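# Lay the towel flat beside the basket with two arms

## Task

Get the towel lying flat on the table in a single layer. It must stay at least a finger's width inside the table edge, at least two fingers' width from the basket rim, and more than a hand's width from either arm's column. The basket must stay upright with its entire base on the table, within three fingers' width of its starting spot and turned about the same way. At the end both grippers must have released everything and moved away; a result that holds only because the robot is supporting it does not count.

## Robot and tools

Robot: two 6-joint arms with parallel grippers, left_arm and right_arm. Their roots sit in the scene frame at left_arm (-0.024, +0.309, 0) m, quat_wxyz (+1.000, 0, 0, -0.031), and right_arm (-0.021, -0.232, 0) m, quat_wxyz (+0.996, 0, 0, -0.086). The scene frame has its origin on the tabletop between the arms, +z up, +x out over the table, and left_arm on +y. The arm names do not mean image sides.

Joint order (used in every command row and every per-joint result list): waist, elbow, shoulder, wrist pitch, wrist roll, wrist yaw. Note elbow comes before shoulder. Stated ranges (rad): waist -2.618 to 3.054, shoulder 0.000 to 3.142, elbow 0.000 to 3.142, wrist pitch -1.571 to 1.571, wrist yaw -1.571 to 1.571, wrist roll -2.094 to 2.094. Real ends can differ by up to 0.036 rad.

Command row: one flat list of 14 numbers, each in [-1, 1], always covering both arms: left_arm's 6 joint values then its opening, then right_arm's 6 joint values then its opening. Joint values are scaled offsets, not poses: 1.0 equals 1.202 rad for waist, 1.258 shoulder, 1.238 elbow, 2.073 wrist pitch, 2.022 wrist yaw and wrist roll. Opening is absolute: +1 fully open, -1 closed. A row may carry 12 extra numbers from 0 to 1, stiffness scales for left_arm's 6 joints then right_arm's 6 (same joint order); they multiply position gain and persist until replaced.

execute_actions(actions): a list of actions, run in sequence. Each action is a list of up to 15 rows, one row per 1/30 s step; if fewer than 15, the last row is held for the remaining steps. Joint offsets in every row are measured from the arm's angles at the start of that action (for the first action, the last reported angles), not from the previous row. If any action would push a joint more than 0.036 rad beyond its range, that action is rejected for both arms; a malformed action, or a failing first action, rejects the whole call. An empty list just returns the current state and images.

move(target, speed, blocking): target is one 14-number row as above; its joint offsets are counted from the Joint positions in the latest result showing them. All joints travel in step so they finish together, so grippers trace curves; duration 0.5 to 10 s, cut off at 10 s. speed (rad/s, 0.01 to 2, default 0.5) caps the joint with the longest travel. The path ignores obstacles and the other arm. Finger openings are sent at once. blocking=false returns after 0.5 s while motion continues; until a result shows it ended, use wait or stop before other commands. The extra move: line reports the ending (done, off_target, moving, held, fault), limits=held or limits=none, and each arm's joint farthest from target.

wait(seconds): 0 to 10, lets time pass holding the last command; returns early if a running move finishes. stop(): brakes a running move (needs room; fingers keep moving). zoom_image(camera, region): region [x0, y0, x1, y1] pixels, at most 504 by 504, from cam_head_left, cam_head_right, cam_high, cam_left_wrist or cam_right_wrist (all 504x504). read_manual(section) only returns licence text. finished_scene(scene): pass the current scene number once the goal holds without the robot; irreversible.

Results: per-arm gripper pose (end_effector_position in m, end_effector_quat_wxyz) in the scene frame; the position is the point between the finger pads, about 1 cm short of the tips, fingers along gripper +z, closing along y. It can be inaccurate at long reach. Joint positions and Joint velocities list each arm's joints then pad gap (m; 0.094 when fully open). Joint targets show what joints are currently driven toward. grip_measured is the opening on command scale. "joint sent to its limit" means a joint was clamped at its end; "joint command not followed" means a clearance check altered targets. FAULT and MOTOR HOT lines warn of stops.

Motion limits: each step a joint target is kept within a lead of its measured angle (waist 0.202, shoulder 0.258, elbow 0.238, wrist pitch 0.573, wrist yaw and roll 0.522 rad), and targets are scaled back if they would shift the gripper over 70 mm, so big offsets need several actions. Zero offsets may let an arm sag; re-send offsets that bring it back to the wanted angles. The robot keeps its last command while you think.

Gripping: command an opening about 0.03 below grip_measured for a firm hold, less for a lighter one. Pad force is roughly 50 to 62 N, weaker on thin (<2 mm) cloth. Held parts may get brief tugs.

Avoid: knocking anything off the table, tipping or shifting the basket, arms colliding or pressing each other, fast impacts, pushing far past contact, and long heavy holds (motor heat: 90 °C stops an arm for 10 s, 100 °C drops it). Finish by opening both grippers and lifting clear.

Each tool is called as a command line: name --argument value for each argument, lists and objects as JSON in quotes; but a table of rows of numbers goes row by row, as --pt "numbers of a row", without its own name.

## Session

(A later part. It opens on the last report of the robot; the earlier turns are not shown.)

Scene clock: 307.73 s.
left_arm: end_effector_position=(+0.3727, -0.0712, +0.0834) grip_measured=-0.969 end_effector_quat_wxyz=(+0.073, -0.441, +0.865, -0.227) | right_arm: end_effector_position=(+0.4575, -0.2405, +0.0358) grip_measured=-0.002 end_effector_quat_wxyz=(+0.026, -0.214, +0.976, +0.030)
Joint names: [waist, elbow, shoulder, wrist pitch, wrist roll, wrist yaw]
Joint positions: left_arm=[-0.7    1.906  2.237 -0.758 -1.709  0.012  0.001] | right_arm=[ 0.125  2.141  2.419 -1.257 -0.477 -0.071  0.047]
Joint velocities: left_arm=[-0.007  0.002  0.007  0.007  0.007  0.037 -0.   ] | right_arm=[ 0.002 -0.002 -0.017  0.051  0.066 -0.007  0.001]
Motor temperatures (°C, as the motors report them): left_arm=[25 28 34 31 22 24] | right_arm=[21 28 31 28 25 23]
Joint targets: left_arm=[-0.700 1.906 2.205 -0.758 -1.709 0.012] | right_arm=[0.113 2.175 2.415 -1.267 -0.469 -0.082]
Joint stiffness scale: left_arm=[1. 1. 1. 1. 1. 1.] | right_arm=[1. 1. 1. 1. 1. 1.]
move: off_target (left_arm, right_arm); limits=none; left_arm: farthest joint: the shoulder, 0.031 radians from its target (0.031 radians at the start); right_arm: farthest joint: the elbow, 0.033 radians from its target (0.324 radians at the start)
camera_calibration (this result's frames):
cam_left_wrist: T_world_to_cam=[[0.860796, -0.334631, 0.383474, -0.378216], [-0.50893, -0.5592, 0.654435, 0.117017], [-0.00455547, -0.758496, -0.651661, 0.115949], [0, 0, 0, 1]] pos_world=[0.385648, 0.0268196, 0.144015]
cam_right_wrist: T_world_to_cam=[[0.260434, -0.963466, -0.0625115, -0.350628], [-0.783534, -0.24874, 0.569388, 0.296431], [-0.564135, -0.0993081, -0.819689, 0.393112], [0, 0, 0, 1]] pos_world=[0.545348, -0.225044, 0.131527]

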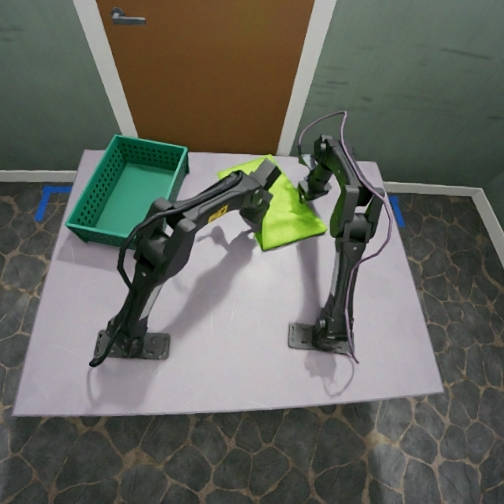

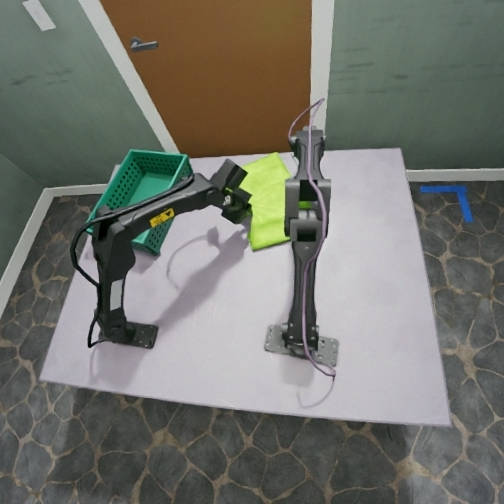

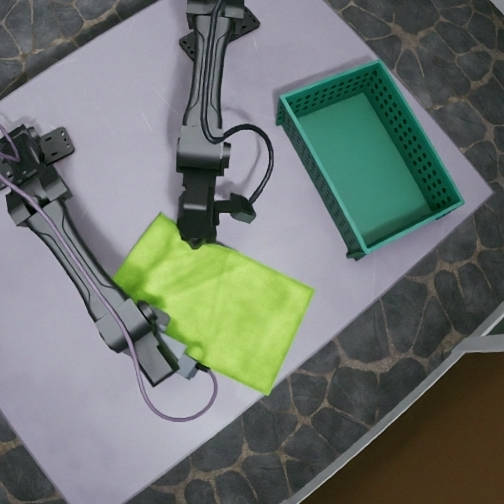

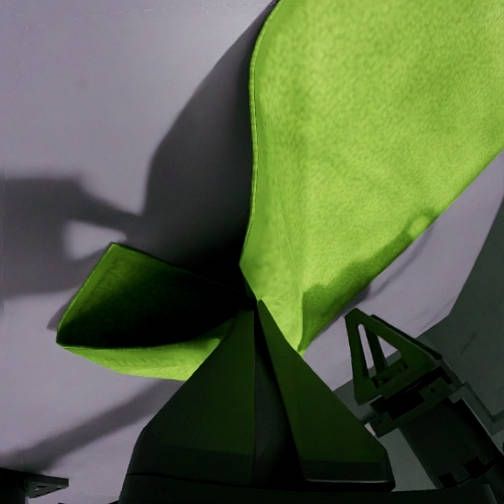

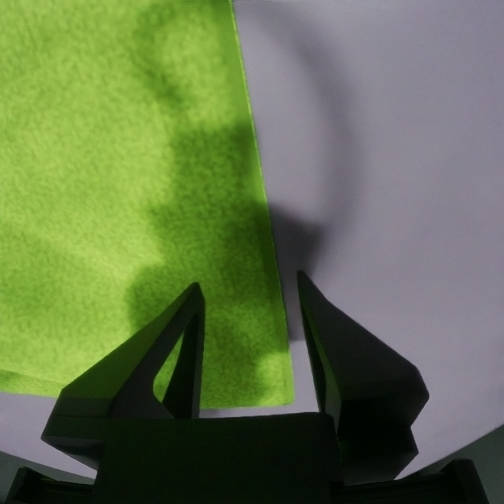

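Lower the right gripper.

move --target '[0,0,-0.025,0,0,0,-1, -0.012,0.027,0.056,0,0,0,0.0]' --speed 0.07

Scene clock: 311.03 s.
left_arm: end_effector_position=(+0.3727, -0.0712, +0.0834) grip_measured=-0.969 end_effector_quat_wxyz=(+0.073, -0.441, +0.865, -0.227) | right_arm: end_effector_position=(+0.4529, -0.2403, +0.0123) grip_measured=-0.002 end_effector_quat_wxyz=(+0.000, -0.213, +0.976, +0.037)
Joint names: [waist, elbow, shoulder, wrist pitch, wrist roll, wrist yaw]
Joint positions: left_arm=[-0.7    1.906  2.237 -0.758 -1.709  0.012  0.001] | right_arm=[ 0.125  2.149  2.475 -1.263 -0.477 -0.071  0.047]
Joint velocities: left_arm=[ 0.007  0.002 -0.002 -0.007  0.051  0.007  0.   ] | right_arm=[ 0.002 -0.002 -0.022  0.051 -0.081 -0.037  0.001]
Motor temperatures (°C, as the motors report them): left_arm=[25 28 34 31 22 24] | right_arm=[21 28 31 28 25 23]
Joint targets: left_arm=[-0.700 1.906 2.205 -0.758 -1.709 0.012] | right_arm=[0.111 2.174 2.490 -1.257 -0.477 -0.071]
Joint stiffness scale: left_arm=[1. 1. 1. 1. 1. 1.] | right_arm=[1. 1. 1. 1. 1. 1.]
move: off_target (left_arm, right_arm); limits=none; left_arm: farthest joint: the shoulder, 0.031 radians from its target (0.031 radians at the start); right_arm: farthest joint: the elbow, 0.026 radians from its target (0.033 radians at the start)
camera_calibration (this result's frames):
cam_left_wrist: T_world_to_cam=[[0.860796, -0.334631, 0.383474, -0.378216], [-0.50893, -0.5592, 0.654435, 0.117017], [-0.00455547, -0.758496, -0.651661, 0.115949], [0, 0, 0, 1]] pos_world=[0.385648, 0.0268196, 0.144015]
cam_right_wrist: T_world_to_cam=[[0.256298, -0.963387, -0.0787205, -0.348603], [-0.752154, -0.249926, 0.609756, 0.291277], [-0.607105, -0.097069, -0.78867, 0.390903], [0, 0, 0, 1]] pos_world=[0.54575, -0.225098, 0.103244]

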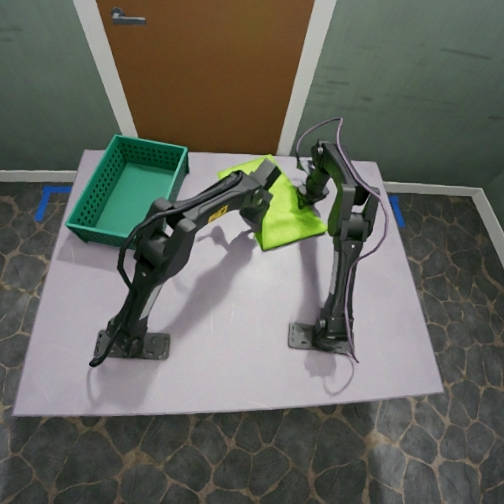

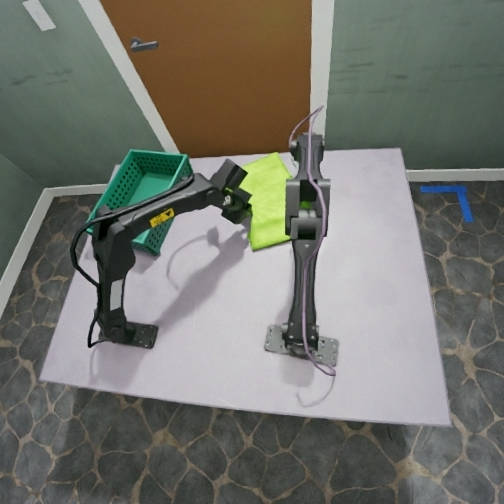

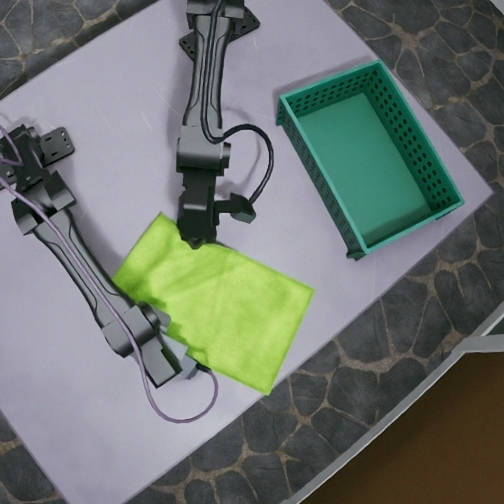

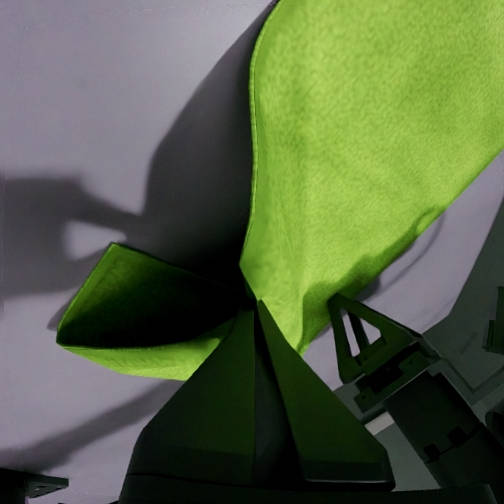

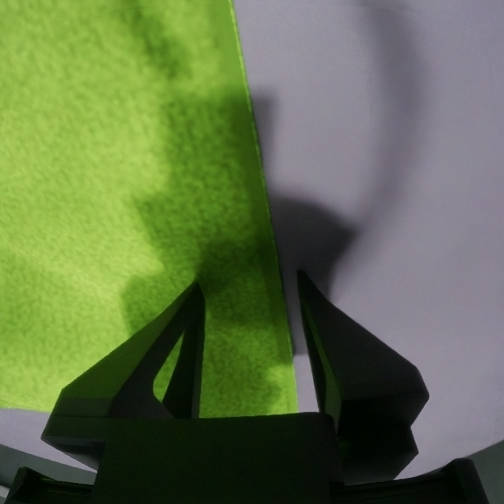

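execute_actions --actions '[[[0,0,-0.025,0,0,0,-1, 0.006,0.02,0.013,0,0,0,-0.04],[0,0,-0.025,0,0,0,-1, 0.007,0.02,0.013,0,0,0,-0.07],[0,0,-0.025,0,0,0,-1, 0.008,0.02,0.013,0,0,0,-0.11],[0,0,-0.025,0,0,0,-1, 0.008,0.02,0.013,0,0,0,-0.14],[0,0,-0.025,0,0,0,-1, 0.009,0.02,0.013,0,0,0,-0.18],[0,0,-0.025,0,0,0,-1, 0.010,0.02,0.013,0,0,0,-0.21],[0,0,-0.025,0,0,0,-1, 0.010,0.02,0.013,0,0,0,-0.25],[0,0,-0.025,0,0,0,-1, 0.011,0.02,0.013,0,0,0,-0.28],[0,0,-0.025,0,0,0,-1, 0.012,0.02,0.013,0,0,0,-0.32],[0,0,-0.025,0,0,0,-1, 0.013,0.02,0.013,0,0,0,-0.35],[0,0,-0.025,0,0,0,-1, 0.013,0.02,0.013,0,0,0,-0.39],[0,0,-0.025,0,0,0,-1, 0.014,0.02,0.013,0,0,0,-0.42],[0,0,-0.025,0,0,0,-1, 0.015,0.02,0.013,0,0,0,-0.45],[0,0,-0.025,0,0,0,-1, 0.016,0.02,0.013,0,0,0,-0.48],[0,0,-0.025,0,0,0,-1, 0.017,0.02,0.013,0,0,0,-0.51]],[[0,0,-0.025,0,0,0,-1, 0.009,0.02,0.013,0,0,0,-0.55],[0,0,-0.025,0,0,0,-1, 0.010,0.02,0.013,0,0,0,-0.58],[0,0,-0.025,0,0,0,-1, 0.010,0.02,0.013,0,0,0,-0.62],[0,0,-0.025,0,0,0,-1, 0.011,0.02,0.013,0,0,0,-0.65],[0,0,-0.025,0,0,0,-1, 0.011,0.02,0.013,0,0,0,-0.69],[0,0,-0.025,0,0,0,-1, 0.012,0.02,0.013,0,0,0,-0.72],[0,0,-0.025,0,0,0,-1, 0.012,0.02,0.013,0,0,0,-0.76],[0,0,-0.025,0,0,0,-1, 0.013,0.02,0.013,0,0,0,-0.79],[0,0,-0.025,0,0,0,-1, 0.013,0.02,0.013,0,0,0,-0.83],[0,0,-0.025,0,0,0,-1, 0.014,0.02,0.013,0,0,0,-0.86],[0,0,-0.025,0,0,0,-1, 0.014,0.02,0.013,0,0,0,-0.90],[0,0,-0.025,0,0,0,-1, 0.015,0.02,0.013,0,0,0,-0.93],[0,0,-0.025,0,0,0,-1, 0.015,0.02,0.013,0,0,0,-0.96],[0,0,-0.025,0,0,0,-1, 0.015,0.02,0.013,0,0,0,-1],[0,0,-0.025,0,0,0,-1, 0.015,0.02,0.013,0,0,0,-1]]]'

Scene clock: 328.50 s.
left_arm: end_effector_position=(+0.3727, -0.0712, +0.0834) grip_measured=-0.969 end_effector_quat_wxyz=(+0.073, -0.441, +0.865, -0.227) | right_arm: end_effector_position=(+0.4505, -0.2362, +0.0118) grip_measured=-0.970 end_effector_quat_wxyz=(-0.005, -0.218, +0.975, +0.036)
Joint names: [waist, elbow, shoulder, wrist pitch, wrist roll, wrist yaw]
Joint positions: left_arm=[-0.7    1.906  2.237 -0.758 -1.709  0.012  0.001] | right_arm=[ 0.135  2.149  2.476 -1.272 -0.477 -0.066  0.001]
Joint velocities: left_arm=[-0.002 -0.017  0.002 -0.037  0.007 -0.007 -0.   ] | right_arm=[-0.012 -0.002  0.002  0.007 -0.051 -0.051 -0.002]
Motor temperatures (°C, as the motors report them): left_arm=[25 28 34 31 22 24] | right_arm=[22 28 31 28 25 23]
Joint targets: left_arm=[-0.700 1.906 2.205 -0.758 -1.709 0.012] | right_arm=[0.145 2.173 2.492 -1.263 -0.477 -0.064]
Joint stiffness scale: left_arm=[1. 1. 1. 1. 1. 1.] | right_arm=[1. 1. 1. 1. 1. 1.]
camera_calibration (this result's frames):
cam_left_wrist: T_world_to_cam=[[0.860796, -0.334631, 0.383474, -0.378216], [-0.50893, -0.5592, 0.654435, 0.117017], [-0.00455547, -0.758496, -0.651661, 0.115949], [0, 0, 0, 1]] pos_world=[0.385648, 0.0268196, 0.144015]
cam_right_wrist: T_world_to_cam=[[0.265471, -0.961021, -0.0772208, -0.347661], [-0.74284, -0.254942, 0.619026, 0.285281], [-0.614584, -0.106971, -0.781565, 0.390343], [0, 0, 0, 1]] pos_world=[0.544111, -0.219624, 0.101636]

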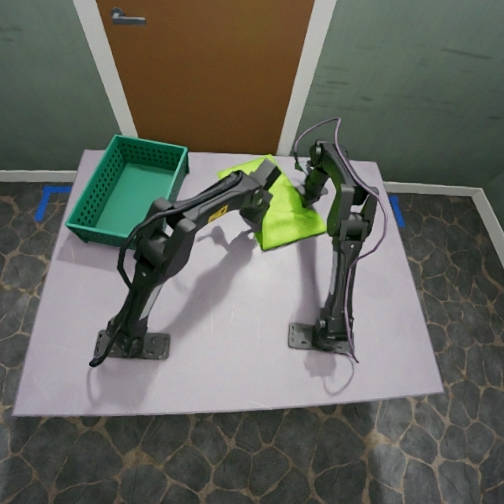

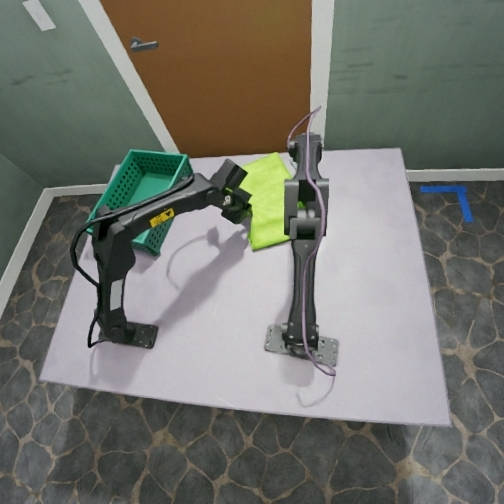

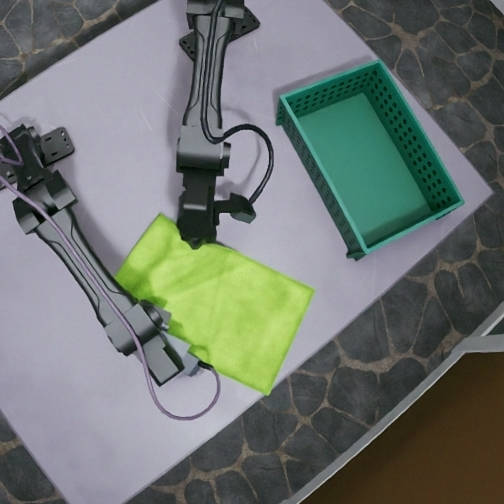

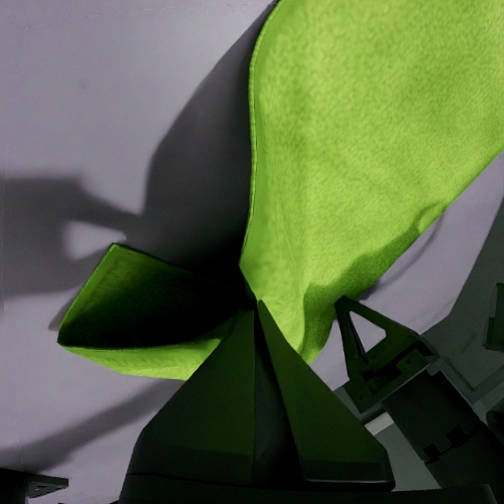

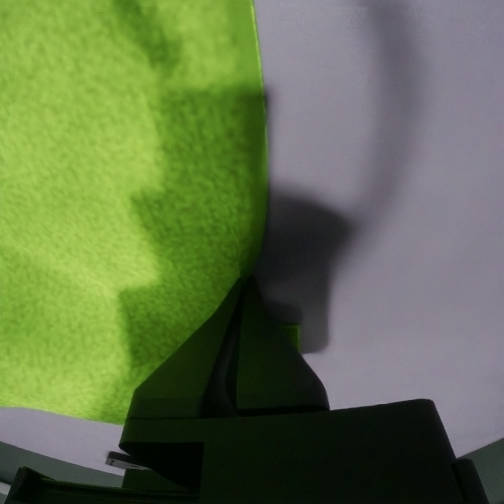

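move --target '[-0.087,-0.10,-0.395,-0.139,0.13,0,-1, 0.129,-0.087,-0.46,-0.032,0,0.038,-1]' --speed 0.3

Scene clock: 394.47 s.
left_arm: end_effector_position=(+0.2703, -0.0314, +0.2396) grip_measured=-0.969 end_effector_quat_wxyz=(+0.111, -0.283, +0.914, -0.267) | right_arm: end_effector_position=(+0.4087, -0.1835, +0.2257) grip_measured=-0.971 end_effector_quat_wxyz=(+0.176, -0.284, +0.942, -0.032)
Joint names: [waist, elbow, shoulder, wrist pitch, wrist roll, wrist yaw]
Joint positions: left_arm=[-0.794  1.796  1.76  -1.02  -1.46   0.012  0.001] | right_arm=[ 0.281  2.05   1.919 -1.341 -0.477 -0.001  0.001]
Joint velocities: left_arm=[-0.002 -0.027  0.002 -0.037  0.022 -0.037 -0.   ] | right_arm=[-0.007 -0.017  0.002 -0.037 -0.022 -0.066 -0.   ]
Motor temperatures (°C, as the motors report them): left_arm=[25 28 35 32 22 24] | right_arm=[21 28 32 27 25 23]
Joint targets: left_arm=[-0.805 1.783 1.740 -1.046 -1.446 0.012] | right_arm=[0.290 2.041 1.897 -1.339 -0.477 0.011]
Joint stiffness scale: left_arm=[1. 1. 1. 1. 1. 1.] | right_arm=[1. 1. 1. 1. 1. 1.]
move: off_target (left_arm, right_arm); limits=none; left_arm: farthest joint: the wrist pitch, 0.027 radians from its target (0.288 radians at the start); right_arm: farthest joint: the shoulder, 0.022 radians from its target (0.579 radians at the start)
camera_calibration (this result's frames):
cam_left_wrist: T_world_to_cam=[[0.645657, -0.572693, 0.505124, -0.31516], [-0.753327, -0.369405, 0.544094, 0.0833673], [-0.125004, -0.731822, -0.669934, 0.285235], [0, 0, 0, 1]] pos_world=[0.301943, 0.0590478, 0.304924]
cam_right_wrist: T_world_to_cam=[[0.387494, -0.916362, 0.100647, -0.351181], [-0.887222, -0.341049, 0.31068, 0.248139], [-0.25037, -0.209683, -0.945171, 0.406724], [0, 0, 0, 1]] pos_world=[0.458067, -0.151898, 0.342677]

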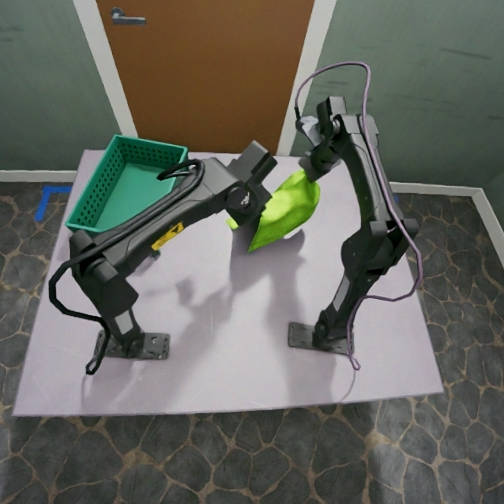

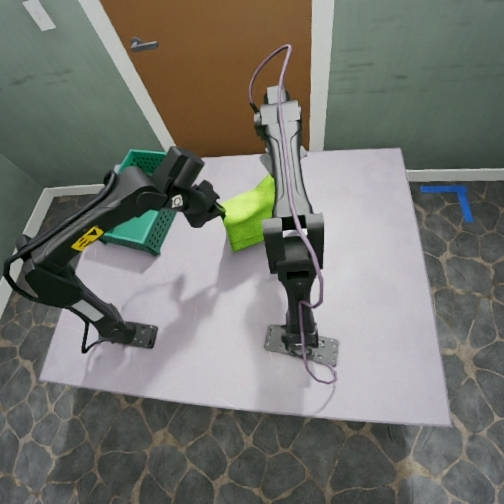

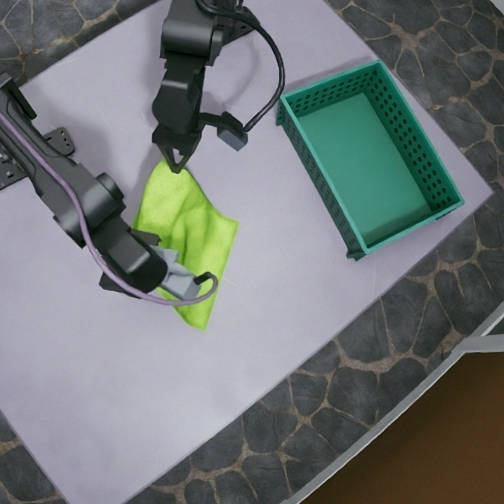

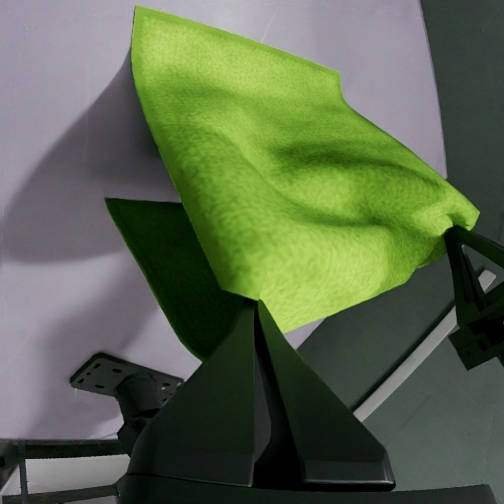

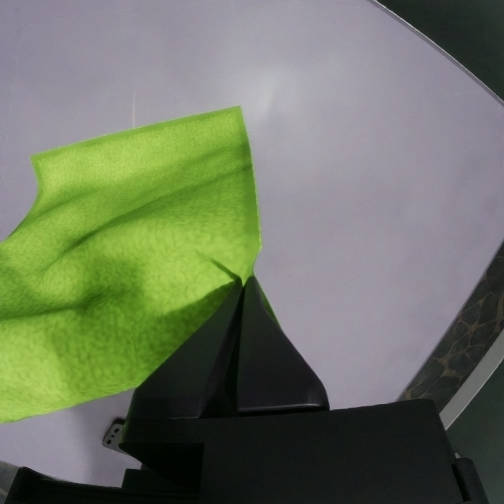

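zoom_image --camera "cam_head_left" --region '[210, 150, 350, 270]'

zoom_image --camera "cam_head_right" --region '[190, 160, 330, 270]'

Region (210, 150, 350, 270) of cam_head_left's 504x504 image, scaled by 3.600, with more detail than that image has; it fills the top 432 rows of this view, and the rest is white.

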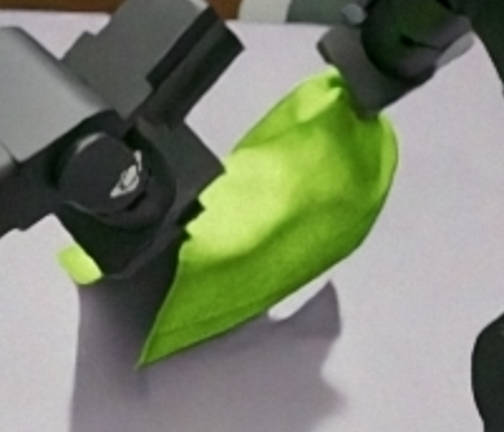

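Region (190, 160, 330, 270) of cam_head_right's 504x504 image, scaled by 3.600, with more detail than that image has; it fills the top 396 rows of this view, and the rest is white.

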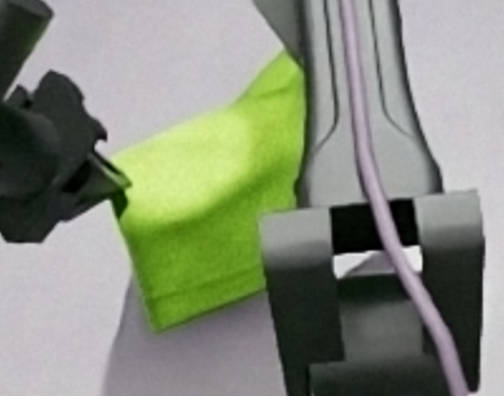

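move --target '[-0.211,0.12,0.06,-0.034,-0.124,0,-1, -0.171,-0.183,-0.199,-0.053,-0.108,0,-1]' --speed 0.3

Scene clock: 424.03 s.
left_arm: end_effector_position=(+0.1847, -0.1074, +0.2436) grip_measured=-0.969 end_effector_quat_wxyz=(+0.042, -0.281, +0.916, -0.284) | right_arm: end_effector_position=(+0.3271, -0.2607, +0.2328) grip_measured=-0.971 end_effector_quat_wxyz=(+0.117, -0.294, +0.947, -0.047)
Joint names: [waist, elbow, shoulder, wrist pitch, wrist roll, wrist yaw]
Joint positions: left_arm=[-1.042  1.91   1.837 -1.062 -1.704  0.012  0.001] | right_arm=[ 0.085  1.832  1.696 -1.454 -0.688 -0.001  0.001]
Joint velocities: left_arm=[-0.017  0.007 -0.017 -0.037 -0.037 -0.037 -0.001] | right_arm=[-0.017 -0.007 -0.017  0.022 -0.037 -0.051 -0.   ]
Motor temperatures (°C, as the motors report them): left_arm=[25 27 33 32 22 24] | right_arm=[21 27 31 28 25 23]
Joint targets: left_arm=[-1.047 1.945 1.836 -1.090 -1.711 0.012] | right_arm=[0.075 1.824 1.669 -1.451 -0.695 -0.001]
Joint stiffness scale: left_arm=[1. 1. 1. 1. 1. 1.] | right_arm=[1. 1. 1. 1. 1. 1.]
move: off_target (left_arm, right_arm); limits=none; left_arm: farthest joint: the elbow, 0.034 radians from its target (0.148 radians at the start); right_arm: farthest joint: the shoulder, 0.027 radians from its target (0.251 radians at the start)
camera_calibration (this result's frames):
cam_left_wrist: T_world_to_cam=[[0.676223, -0.56917, 0.467726, -0.30156], [-0.699153, -0.295726, 0.650947, -0.0394613], [-0.232181, -0.767197, -0.597913, 0.219997], [0, 0, 0, 1]] pos_world=[0.227411, -0.0145274, 0.298274]
cam_right_wrist: T_world_to_cam=[[0.404399, -0.90699, 0.117601, -0.398098], [-0.84641, -0.322434, 0.423824, 0.112263], [-0.346486, -0.270933, -0.898077, 0.38131], [0, 0, 0, 1]] pos_world=[0.38813, -0.221565, 0.341683]

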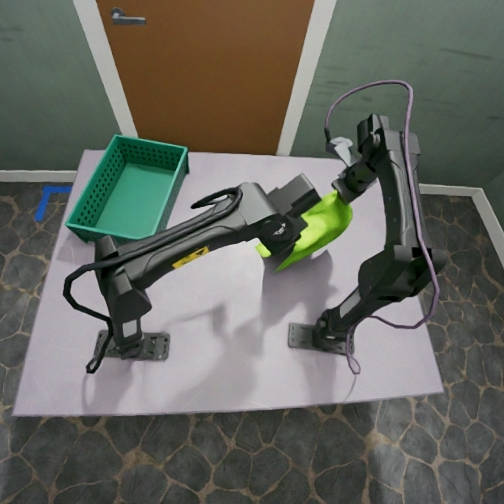

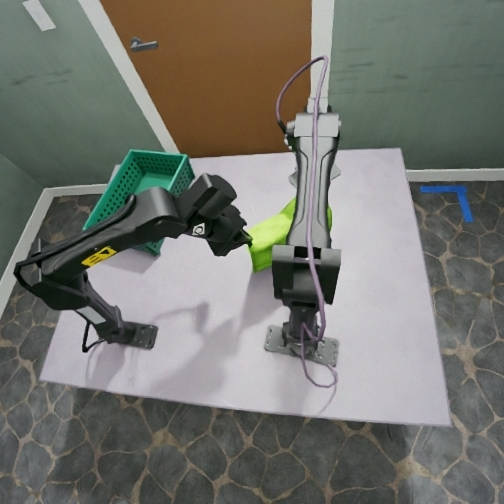

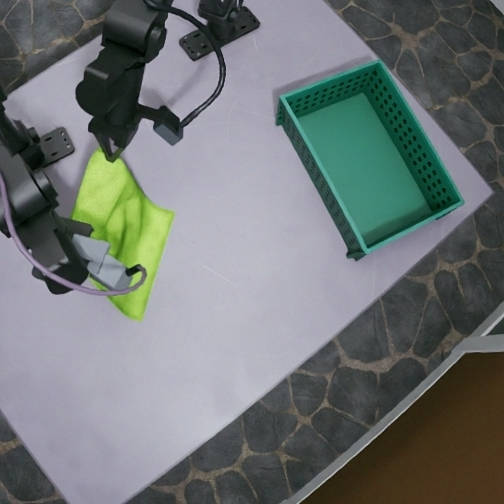

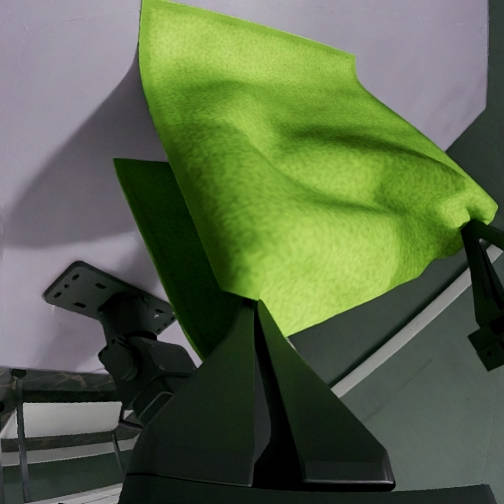

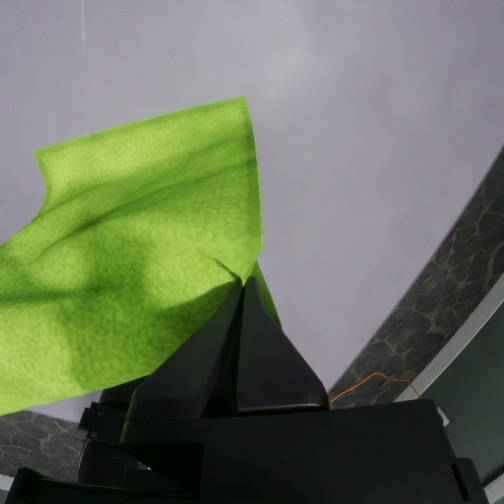

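execute_actions --actions '[[[0.010,0.005,-0.011,0.001,0.006,0,-1, 0.008,0.019,0.001,0.003,0.005,0,-1],[0.031,-0.009,-0.016,0.006,0.018,0,-1, 0.024,0.030,0.019,0.012,0.016,0,-1],[0.062,-0.031,-0.024,0.013,0.036,0,-1, 0.049,0.046,0.046,0.025,0.031,0,-1],[0.099,-0.062,-0.032,0.024,0.058,0,-1, 0.078,0.061,0.078,0.043,0.05,0,-1],[0.136,-0.097,-0.039,0.037,0.08,0,-1, 0.108,0.069,0.111,0.065,0.069,0,-1],[0.169,-0.136,-0.044,0.053,0.099,0,-1, 0.134,0.067,0.141,0.088,0.085,0,-1],[0.192,-0.174,-0.045,0.069,0.113,0,-1, 0.152,0.052,0.161,0.111,0.097,0,-1],[0.212,-0.21,-0.044,0.085,0.121,0,-1, 0.17,0.028,0.175,0.133,0.104,0,-1],[0.212,-0.245,-0.038,0.101,0.121,0,-1, 0.17,-0.015,0.177,0.151,0.104,0,-1],[0.212,-0.28,-0.032,0.116,0.121,0,-1, 0.17,-0.057,0.178,0.17,0.104,0,-1],[0.212,-0.308,-0.026,0.13,0.121,0,-1, 0.17,-0.09,0.179,0.186,0.104,0,-1],[0.212,-0.332,-0.021,0.142,0.121,0,-1, 0.17,-0.121,0.18,0.201,0.104,0,-1],[0.212,-0.349,-0.018,0.151,0.121,0,-1, 0.17,-0.141,0.181,0.211,0.104,0,-1],[0.212,-0.36,-0.016,0.156,0.121,0,-1, 0.17,-0.154,0.182,0.218,0.104,0,-1],[0.212,-0.368,-0.015,0.162,0.121,0,-1, 0.17,-0.164,0.182,0.224,0.104,0,-1]]]'

wait --seconds 0.7

Scene clock: 462.20 s.
left_arm: end_effector_position=(+0.2689, -0.0120, +0.1187) grip_measured=-0.969 end_effector_quat_wxyz=(+0.075, -0.318, +0.927, -0.185) | right_arm: end_effector_position=(+0.3860, -0.1768, +0.1023) grip_measured=-0.971 end_effector_quat_wxyz=(+0.081, -0.311, +0.947, -0.013)
Joint names: [waist, elbow, shoulder, wrist pitch, wrist roll, wrist yaw]
Joint positions: left_arm=[-0.768  1.48   1.826 -0.823 -1.493  0.009  0.001] | right_arm=[ 0.301  1.651  1.955 -1.103 -0.506 -0.005  0.001]
Joint velocities: left_arm=[-0.139 -0.593  0.261  0.388  0.168 -0.051 -0.   ] | right_arm=[-0.042 -0.764  0.208  0.388  0.154 -0.022 -0.   ]
Motor temperatures (°C, as the motors report them): left_arm=[25 29 32 31 22 24] | right_arm=[22 27 30 28 25 23]
Joint targets: left_arm=[-0.787 1.454 1.818 -0.726 -1.459 0.012] | right_arm=[0.290 1.629 1.925 -0.990 -0.477 -0.001]
Joint stiffness scale: left_arm=[1. 1. 1. 1. 1. 1.] | right_arm=[1. 1. 1. 1. 1. 1.]
camera_calibration (this result's frames):
cam_left_wrist: T_world_to_cam=[[0.734111, -0.589217, 0.337497, -0.246175], [-0.654623, -0.482061, 0.58231, 0.122817], [-0.180413, -0.648414, -0.739602, 0.24244], [0, 0, 0, 1]] pos_world=[0.304858, 0.0713564, 0.190874]
cam_right_wrist: T_world_to_cam=[[0.446338, -0.893802, 0.0435976, -0.336791], [-0.791999, -0.371883, 0.484191, 0.208653], [-0.416557, -0.250642, -0.873876, 0.335413], [0, 0, 0, 1]] pos_world=[0.455294, -0.139361, 0.206765]

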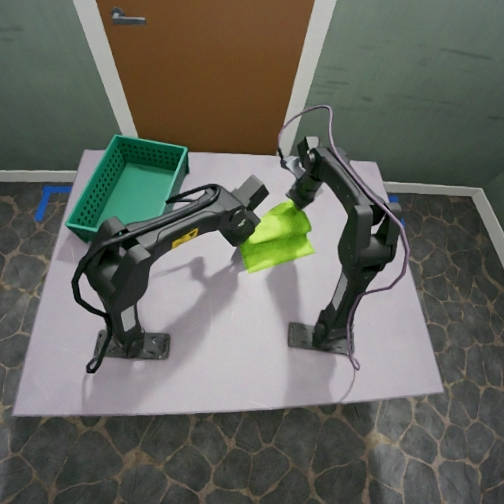

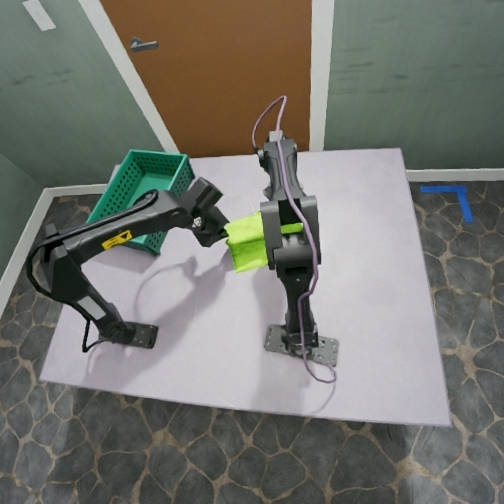

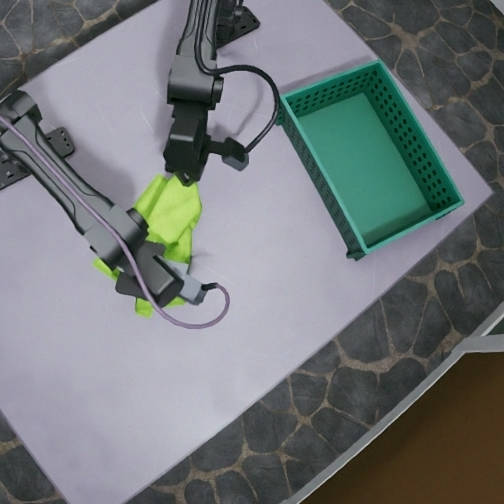

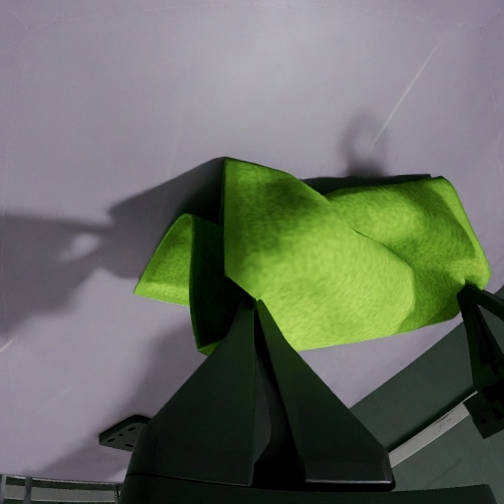

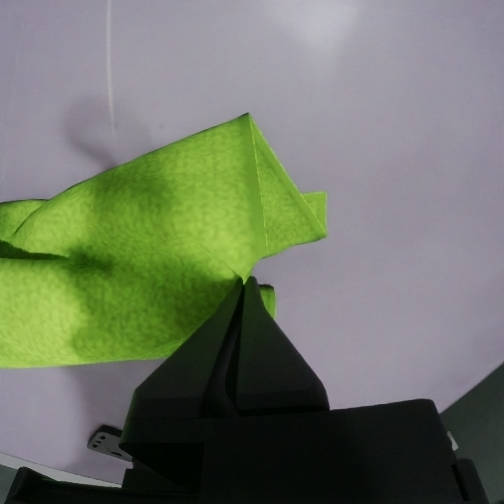

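Scene clock: 462.90 s.
left_arm: end_effector_position=(+0.2712, -0.0225, +0.1092) grip_measured=-0.969 end_effector_quat_wxyz=(+0.081, -0.301, +0.929, -0.199) | right_arm: end_effector_position=(+0.3977, -0.1757, +0.0948) grip_measured=-0.971 end_effector_quat_wxyz=(+0.105, -0.302, +0.947, -0.017)
Joint names: [waist, elbow, shoulder, wrist pitch, wrist roll, wrist yaw]
Joint positions: left_arm=[-0.779  1.45   1.842 -0.747 -1.472  0.012  0.001] | right_arm=[ 0.3    1.615  1.956 -1.015 -0.487 -0.005  0.001]
Joint velocities: left_arm=[ 0.017  0.002 -0.012 -0.007 -0.066  0.037  0.   ] | right_arm=[ 0.012 -0.012 -0.002 -0.051 -0.066 -0.007  0.   ]
Motor temperatures (°C, as the motors report them): left_arm=[25 29 32 31 22 24] | right_arm=[22 27 30 28 25 23]
Joint targets: left_arm=[-0.787 1.454 1.818 -0.726 -1.459 0.012] | right_arm=[0.289 1.629 1.925 -0.990 -0.477 -0.001]
Joint stiffness scale: left_arm=[1. 1. 1. 1. 1. 1.] | right_arm=[1. 1. 1. 1. 1. 1.]
wait: 0.70 s; no rest
camera_calibration (this result's frames):
cam_left_wrist: T_world_to_cam=[[0.706654, -0.605286, 0.366427, -0.246935], [-0.683599, -0.450413, 0.5743, 0.134232], [-0.182572, -0.656321, -0.732059, 0.228602], [0, 0, 0, 1]] pos_world=[0.307995, 0.0610297, 0.180745]
cam_right_wrist: T_world_to_cam=[[0.426734, -0.902643, 0.0559878, -0.33553], [-0.82152, -0.361008, 0.441336, 0.239626], [-0.378157, -0.234328, -0.895594, 0.323713], [0, 0, 0, 1]] pos_world=[0.462453, -0.140502, 0.202945]

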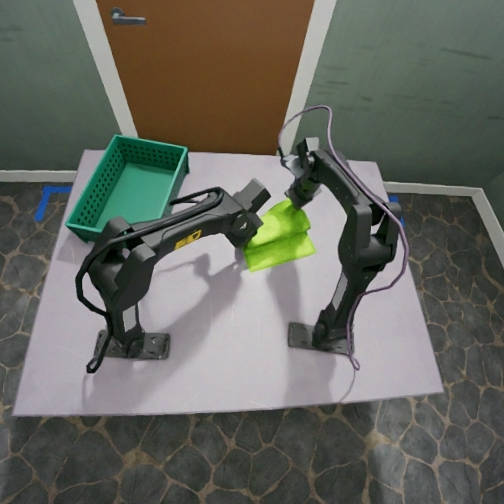

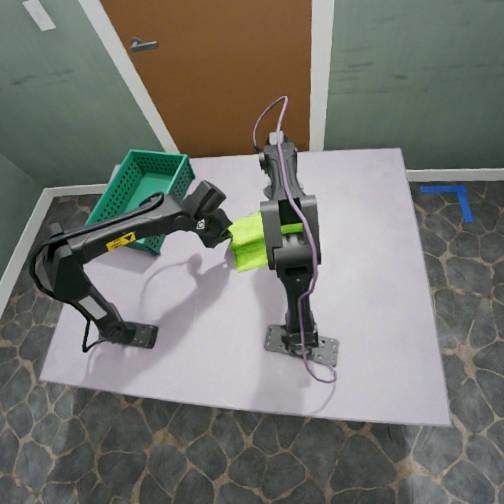

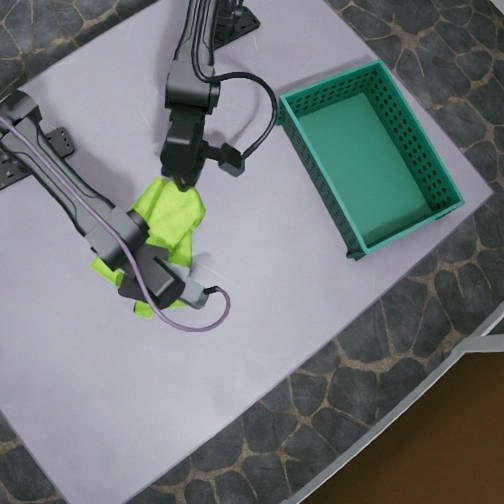

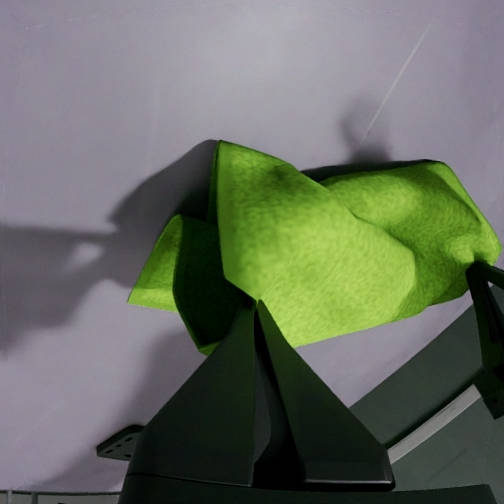

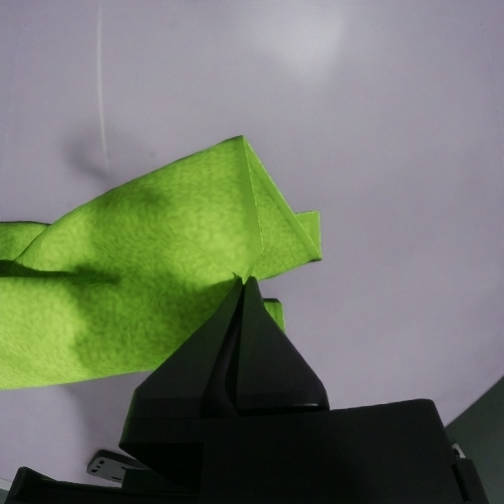

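move --target '[-0.139,0.187,-0.035,-0.099,-0.063,0,-1, -0.095,0.045,-0.16,-0.099,-0.043,0,-1]' --speed 0.2

Scene clock: 513.07 s.
left_arm: end_effector_position=(+0.2186, -0.0699, +0.1710) grip_measured=-0.969 end_effector_quat_wxyz=(+0.058, -0.282, +0.930, -0.227) | right_arm: end_effector_position=(+0.3569, -0.2200, +0.1591) grip_measured=-0.971 end_effector_quat_wxyz=(+0.103, -0.291, +0.951, -0.026)
Joint names: [waist, elbow, shoulder, wrist pitch, wrist roll, wrist yaw]
Joint positions: left_arm=[-0.937  1.651  1.821 -0.928 -1.591  0.012  0.001] | right_arm=[ 0.198  1.639  1.78  -1.216 -0.567 -0.005  0.001]
Joint velocities: left_arm=[ 0.007  0.017 -0.012  0.007 -0.007  0.037  0.001] | right_arm=[-0.012 -0.012  0.007 -0.037 -0.037 -0.081 -0.   ]
Motor temperatures (°C, as the motors report them): left_arm=[25 28 33 32 22 24] | right_arm=[22 28 32 28 25 23]
Joint targets: left_arm=[-0.946 1.682 1.798 -0.952 -1.599 0.012] | right_arm=[0.186 1.670 1.755 -1.221 -0.574 -0.005]
Joint stiffness scale: left_arm=[1. 1. 1. 1. 1. 1.] | right_arm=[1. 1. 1. 1. 1. 1.]
move: off_target (left_arm, right_arm); limits=none; left_arm: farthest joint: the elbow, 0.030 radians from its target (0.231 radians at the start); right_arm: farthest joint: the elbow, 0.031 radians from its target (0.056 radians at the start)
camera_calibration (this result's frames):
cam_left_wrist: T_world_to_cam=[[0.682444, -0.616364, 0.392893, -0.261123], [-0.694133, -0.378078, 0.612566, 0.042325], [-0.229019, -0.690762, -0.685855, 0.232941], [0, 0, 0, 1]] pos_world=[0.260929, 0.0159623, 0.236431]
cam_right_wrist: T_world_to_cam=[[0.404556, -0.911673, 0.0720225, -0.358379], [-0.830725, -0.333418, 0.445789, 0.170374], [-0.3824, -0.240178, -0.892236, 0.355109], [0, 0, 0, 1]] pos_world=[0.422312, -0.18463, 0.266701]

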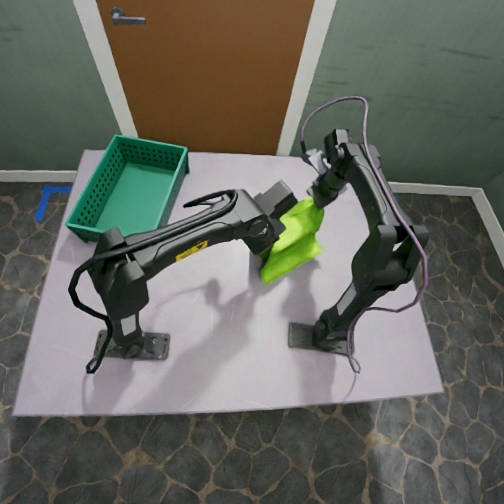

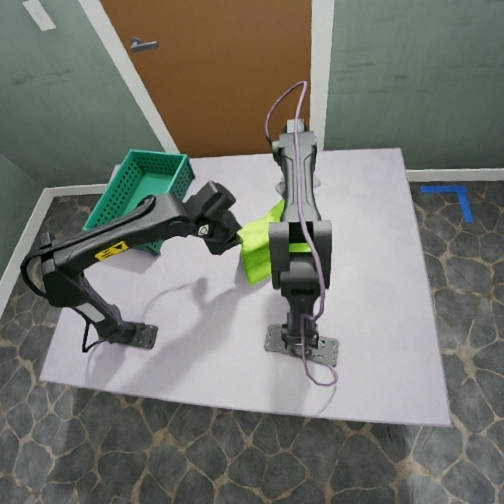

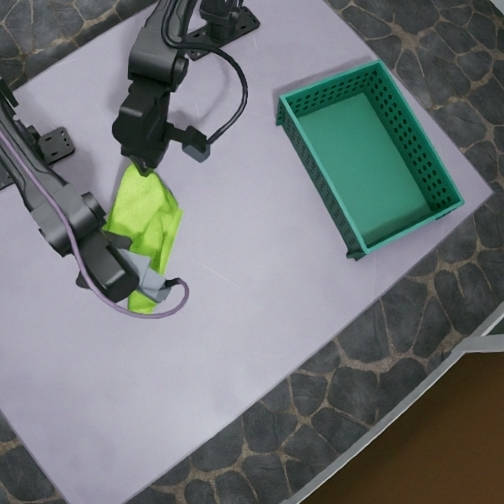

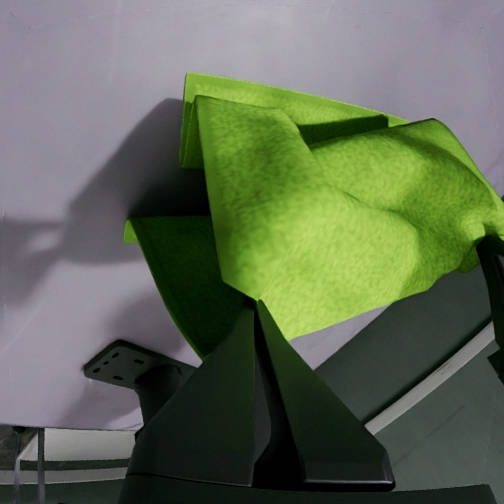

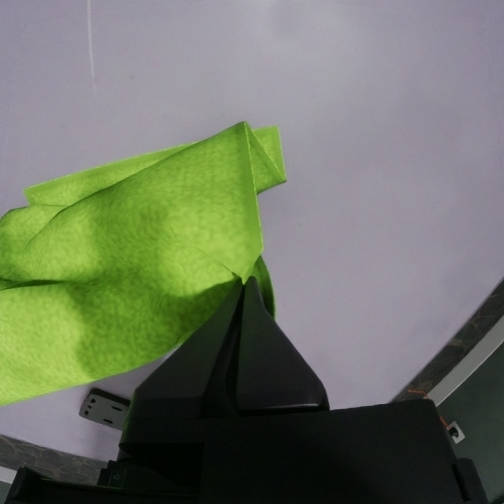

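move --target '[-0.146,-0.09,-0.083,0.013,-0.09,0,-1, -0.048,-0.205,-0.206,-0.018,-0.03,0,-1]' --speed 0.2

Scene clock: 534.70 s.
left_arm: end_effector_position=(+0.1442, -0.0847, +0.1685) grip_measured=-0.969 end_effector_quat_wxyz=(+0.018, -0.286, +0.930, -0.229) | right_arm: end_effector_position=(+0.2847, -0.2356, +0.1588) grip_measured=-0.971 end_effector_quat_wxyz=(+0.079, -0.296, +0.952, -0.023)
Joint names: [waist, elbow, shoulder, wrist pitch, wrist roll, wrist yaw]
Joint positions: left_arm=[-1.103  1.552  1.744 -0.916 -1.765  0.012  0.001] | right_arm=[ 0.153  1.394  1.549 -1.251 -0.621 -0.005  0.001]
Joint velocities: left_arm=[-0.007 -0.017  0.002  0.007  0.037  0.022  0.001] | right_arm=[ 0.002  0.012 -0.017  0.022 -0.007 -0.081 -0.001]
Motor temperatures (°C, as the motors report them): left_arm=[25 28 33 32 22 24] | right_arm=[22 28 31 27 25 23]
Joint targets: left_arm=[-1.113 1.540 1.716 -0.901 -1.773 0.012] | right_arm=[0.140 1.386 1.521 -1.254 -0.628 -0.005]
Joint stiffness scale: left_arm=[1. 1. 1. 1. 1. 1.] | right_arm=[1. 1. 1. 1. 1. 1.]
move: off_target (left_arm, right_arm); limits=none; left_arm: farthest joint: the shoulder, 0.027 radians from its target (0.104 radians at the start); right_arm: farthest joint: the shoulder, 0.028 radians from its target (0.259 radians at the start)
camera_calibration (this result's frames):
cam_left_wrist: T_world_to_cam=[[0.704276, -0.613754, 0.356795, -0.215337], [-0.649664, -0.354548, 0.672482, -0.027898], [-0.286237, -0.705409, -0.648433, 0.204709], [0, 0, 0, 1]] pos_world=[0.192128, 0.00234859, 0.228332]
cam_right_wrist: T_world_to_cam=[[0.414946, -0.90778, 0.0612762, -0.343673], [-0.805245, -0.335056, 0.489202, 0.0908255], [-0.423557, -0.252335, -0.870015, 0.328905], [0, 0, 0, 1]] pos_world=[0.355052, -0.198554, 0.262779]

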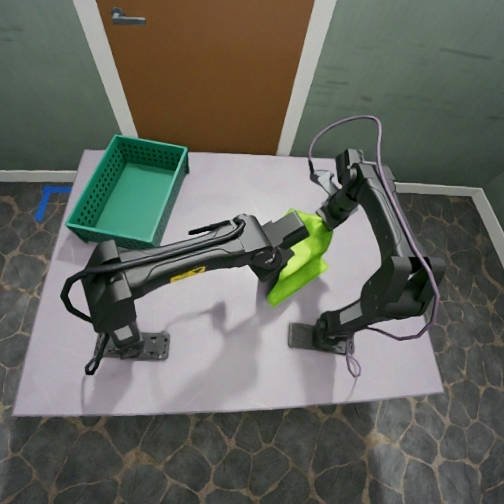

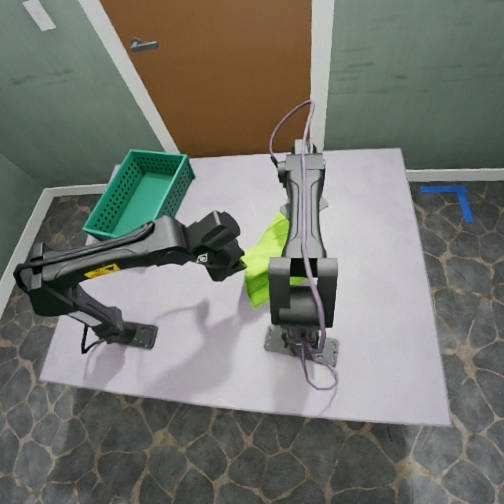

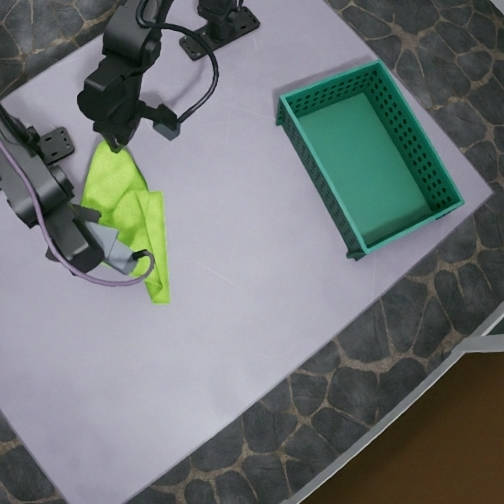

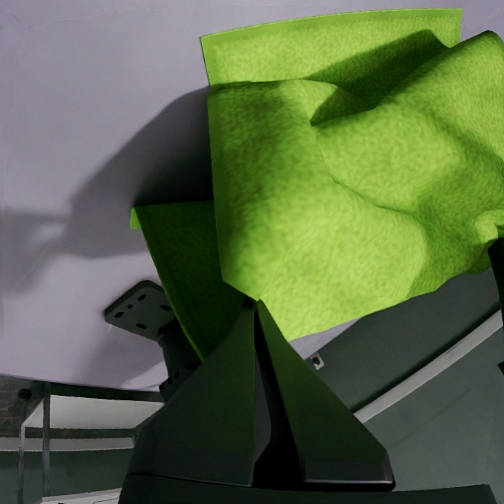

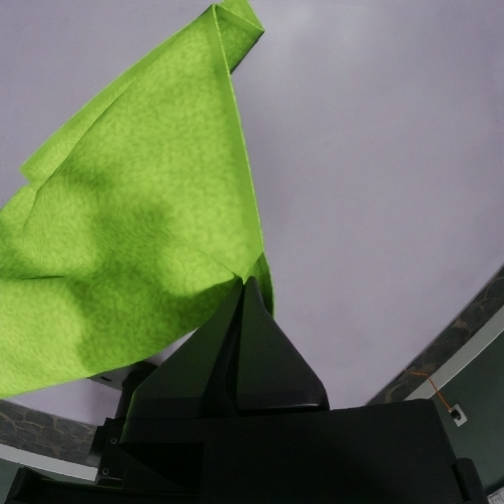

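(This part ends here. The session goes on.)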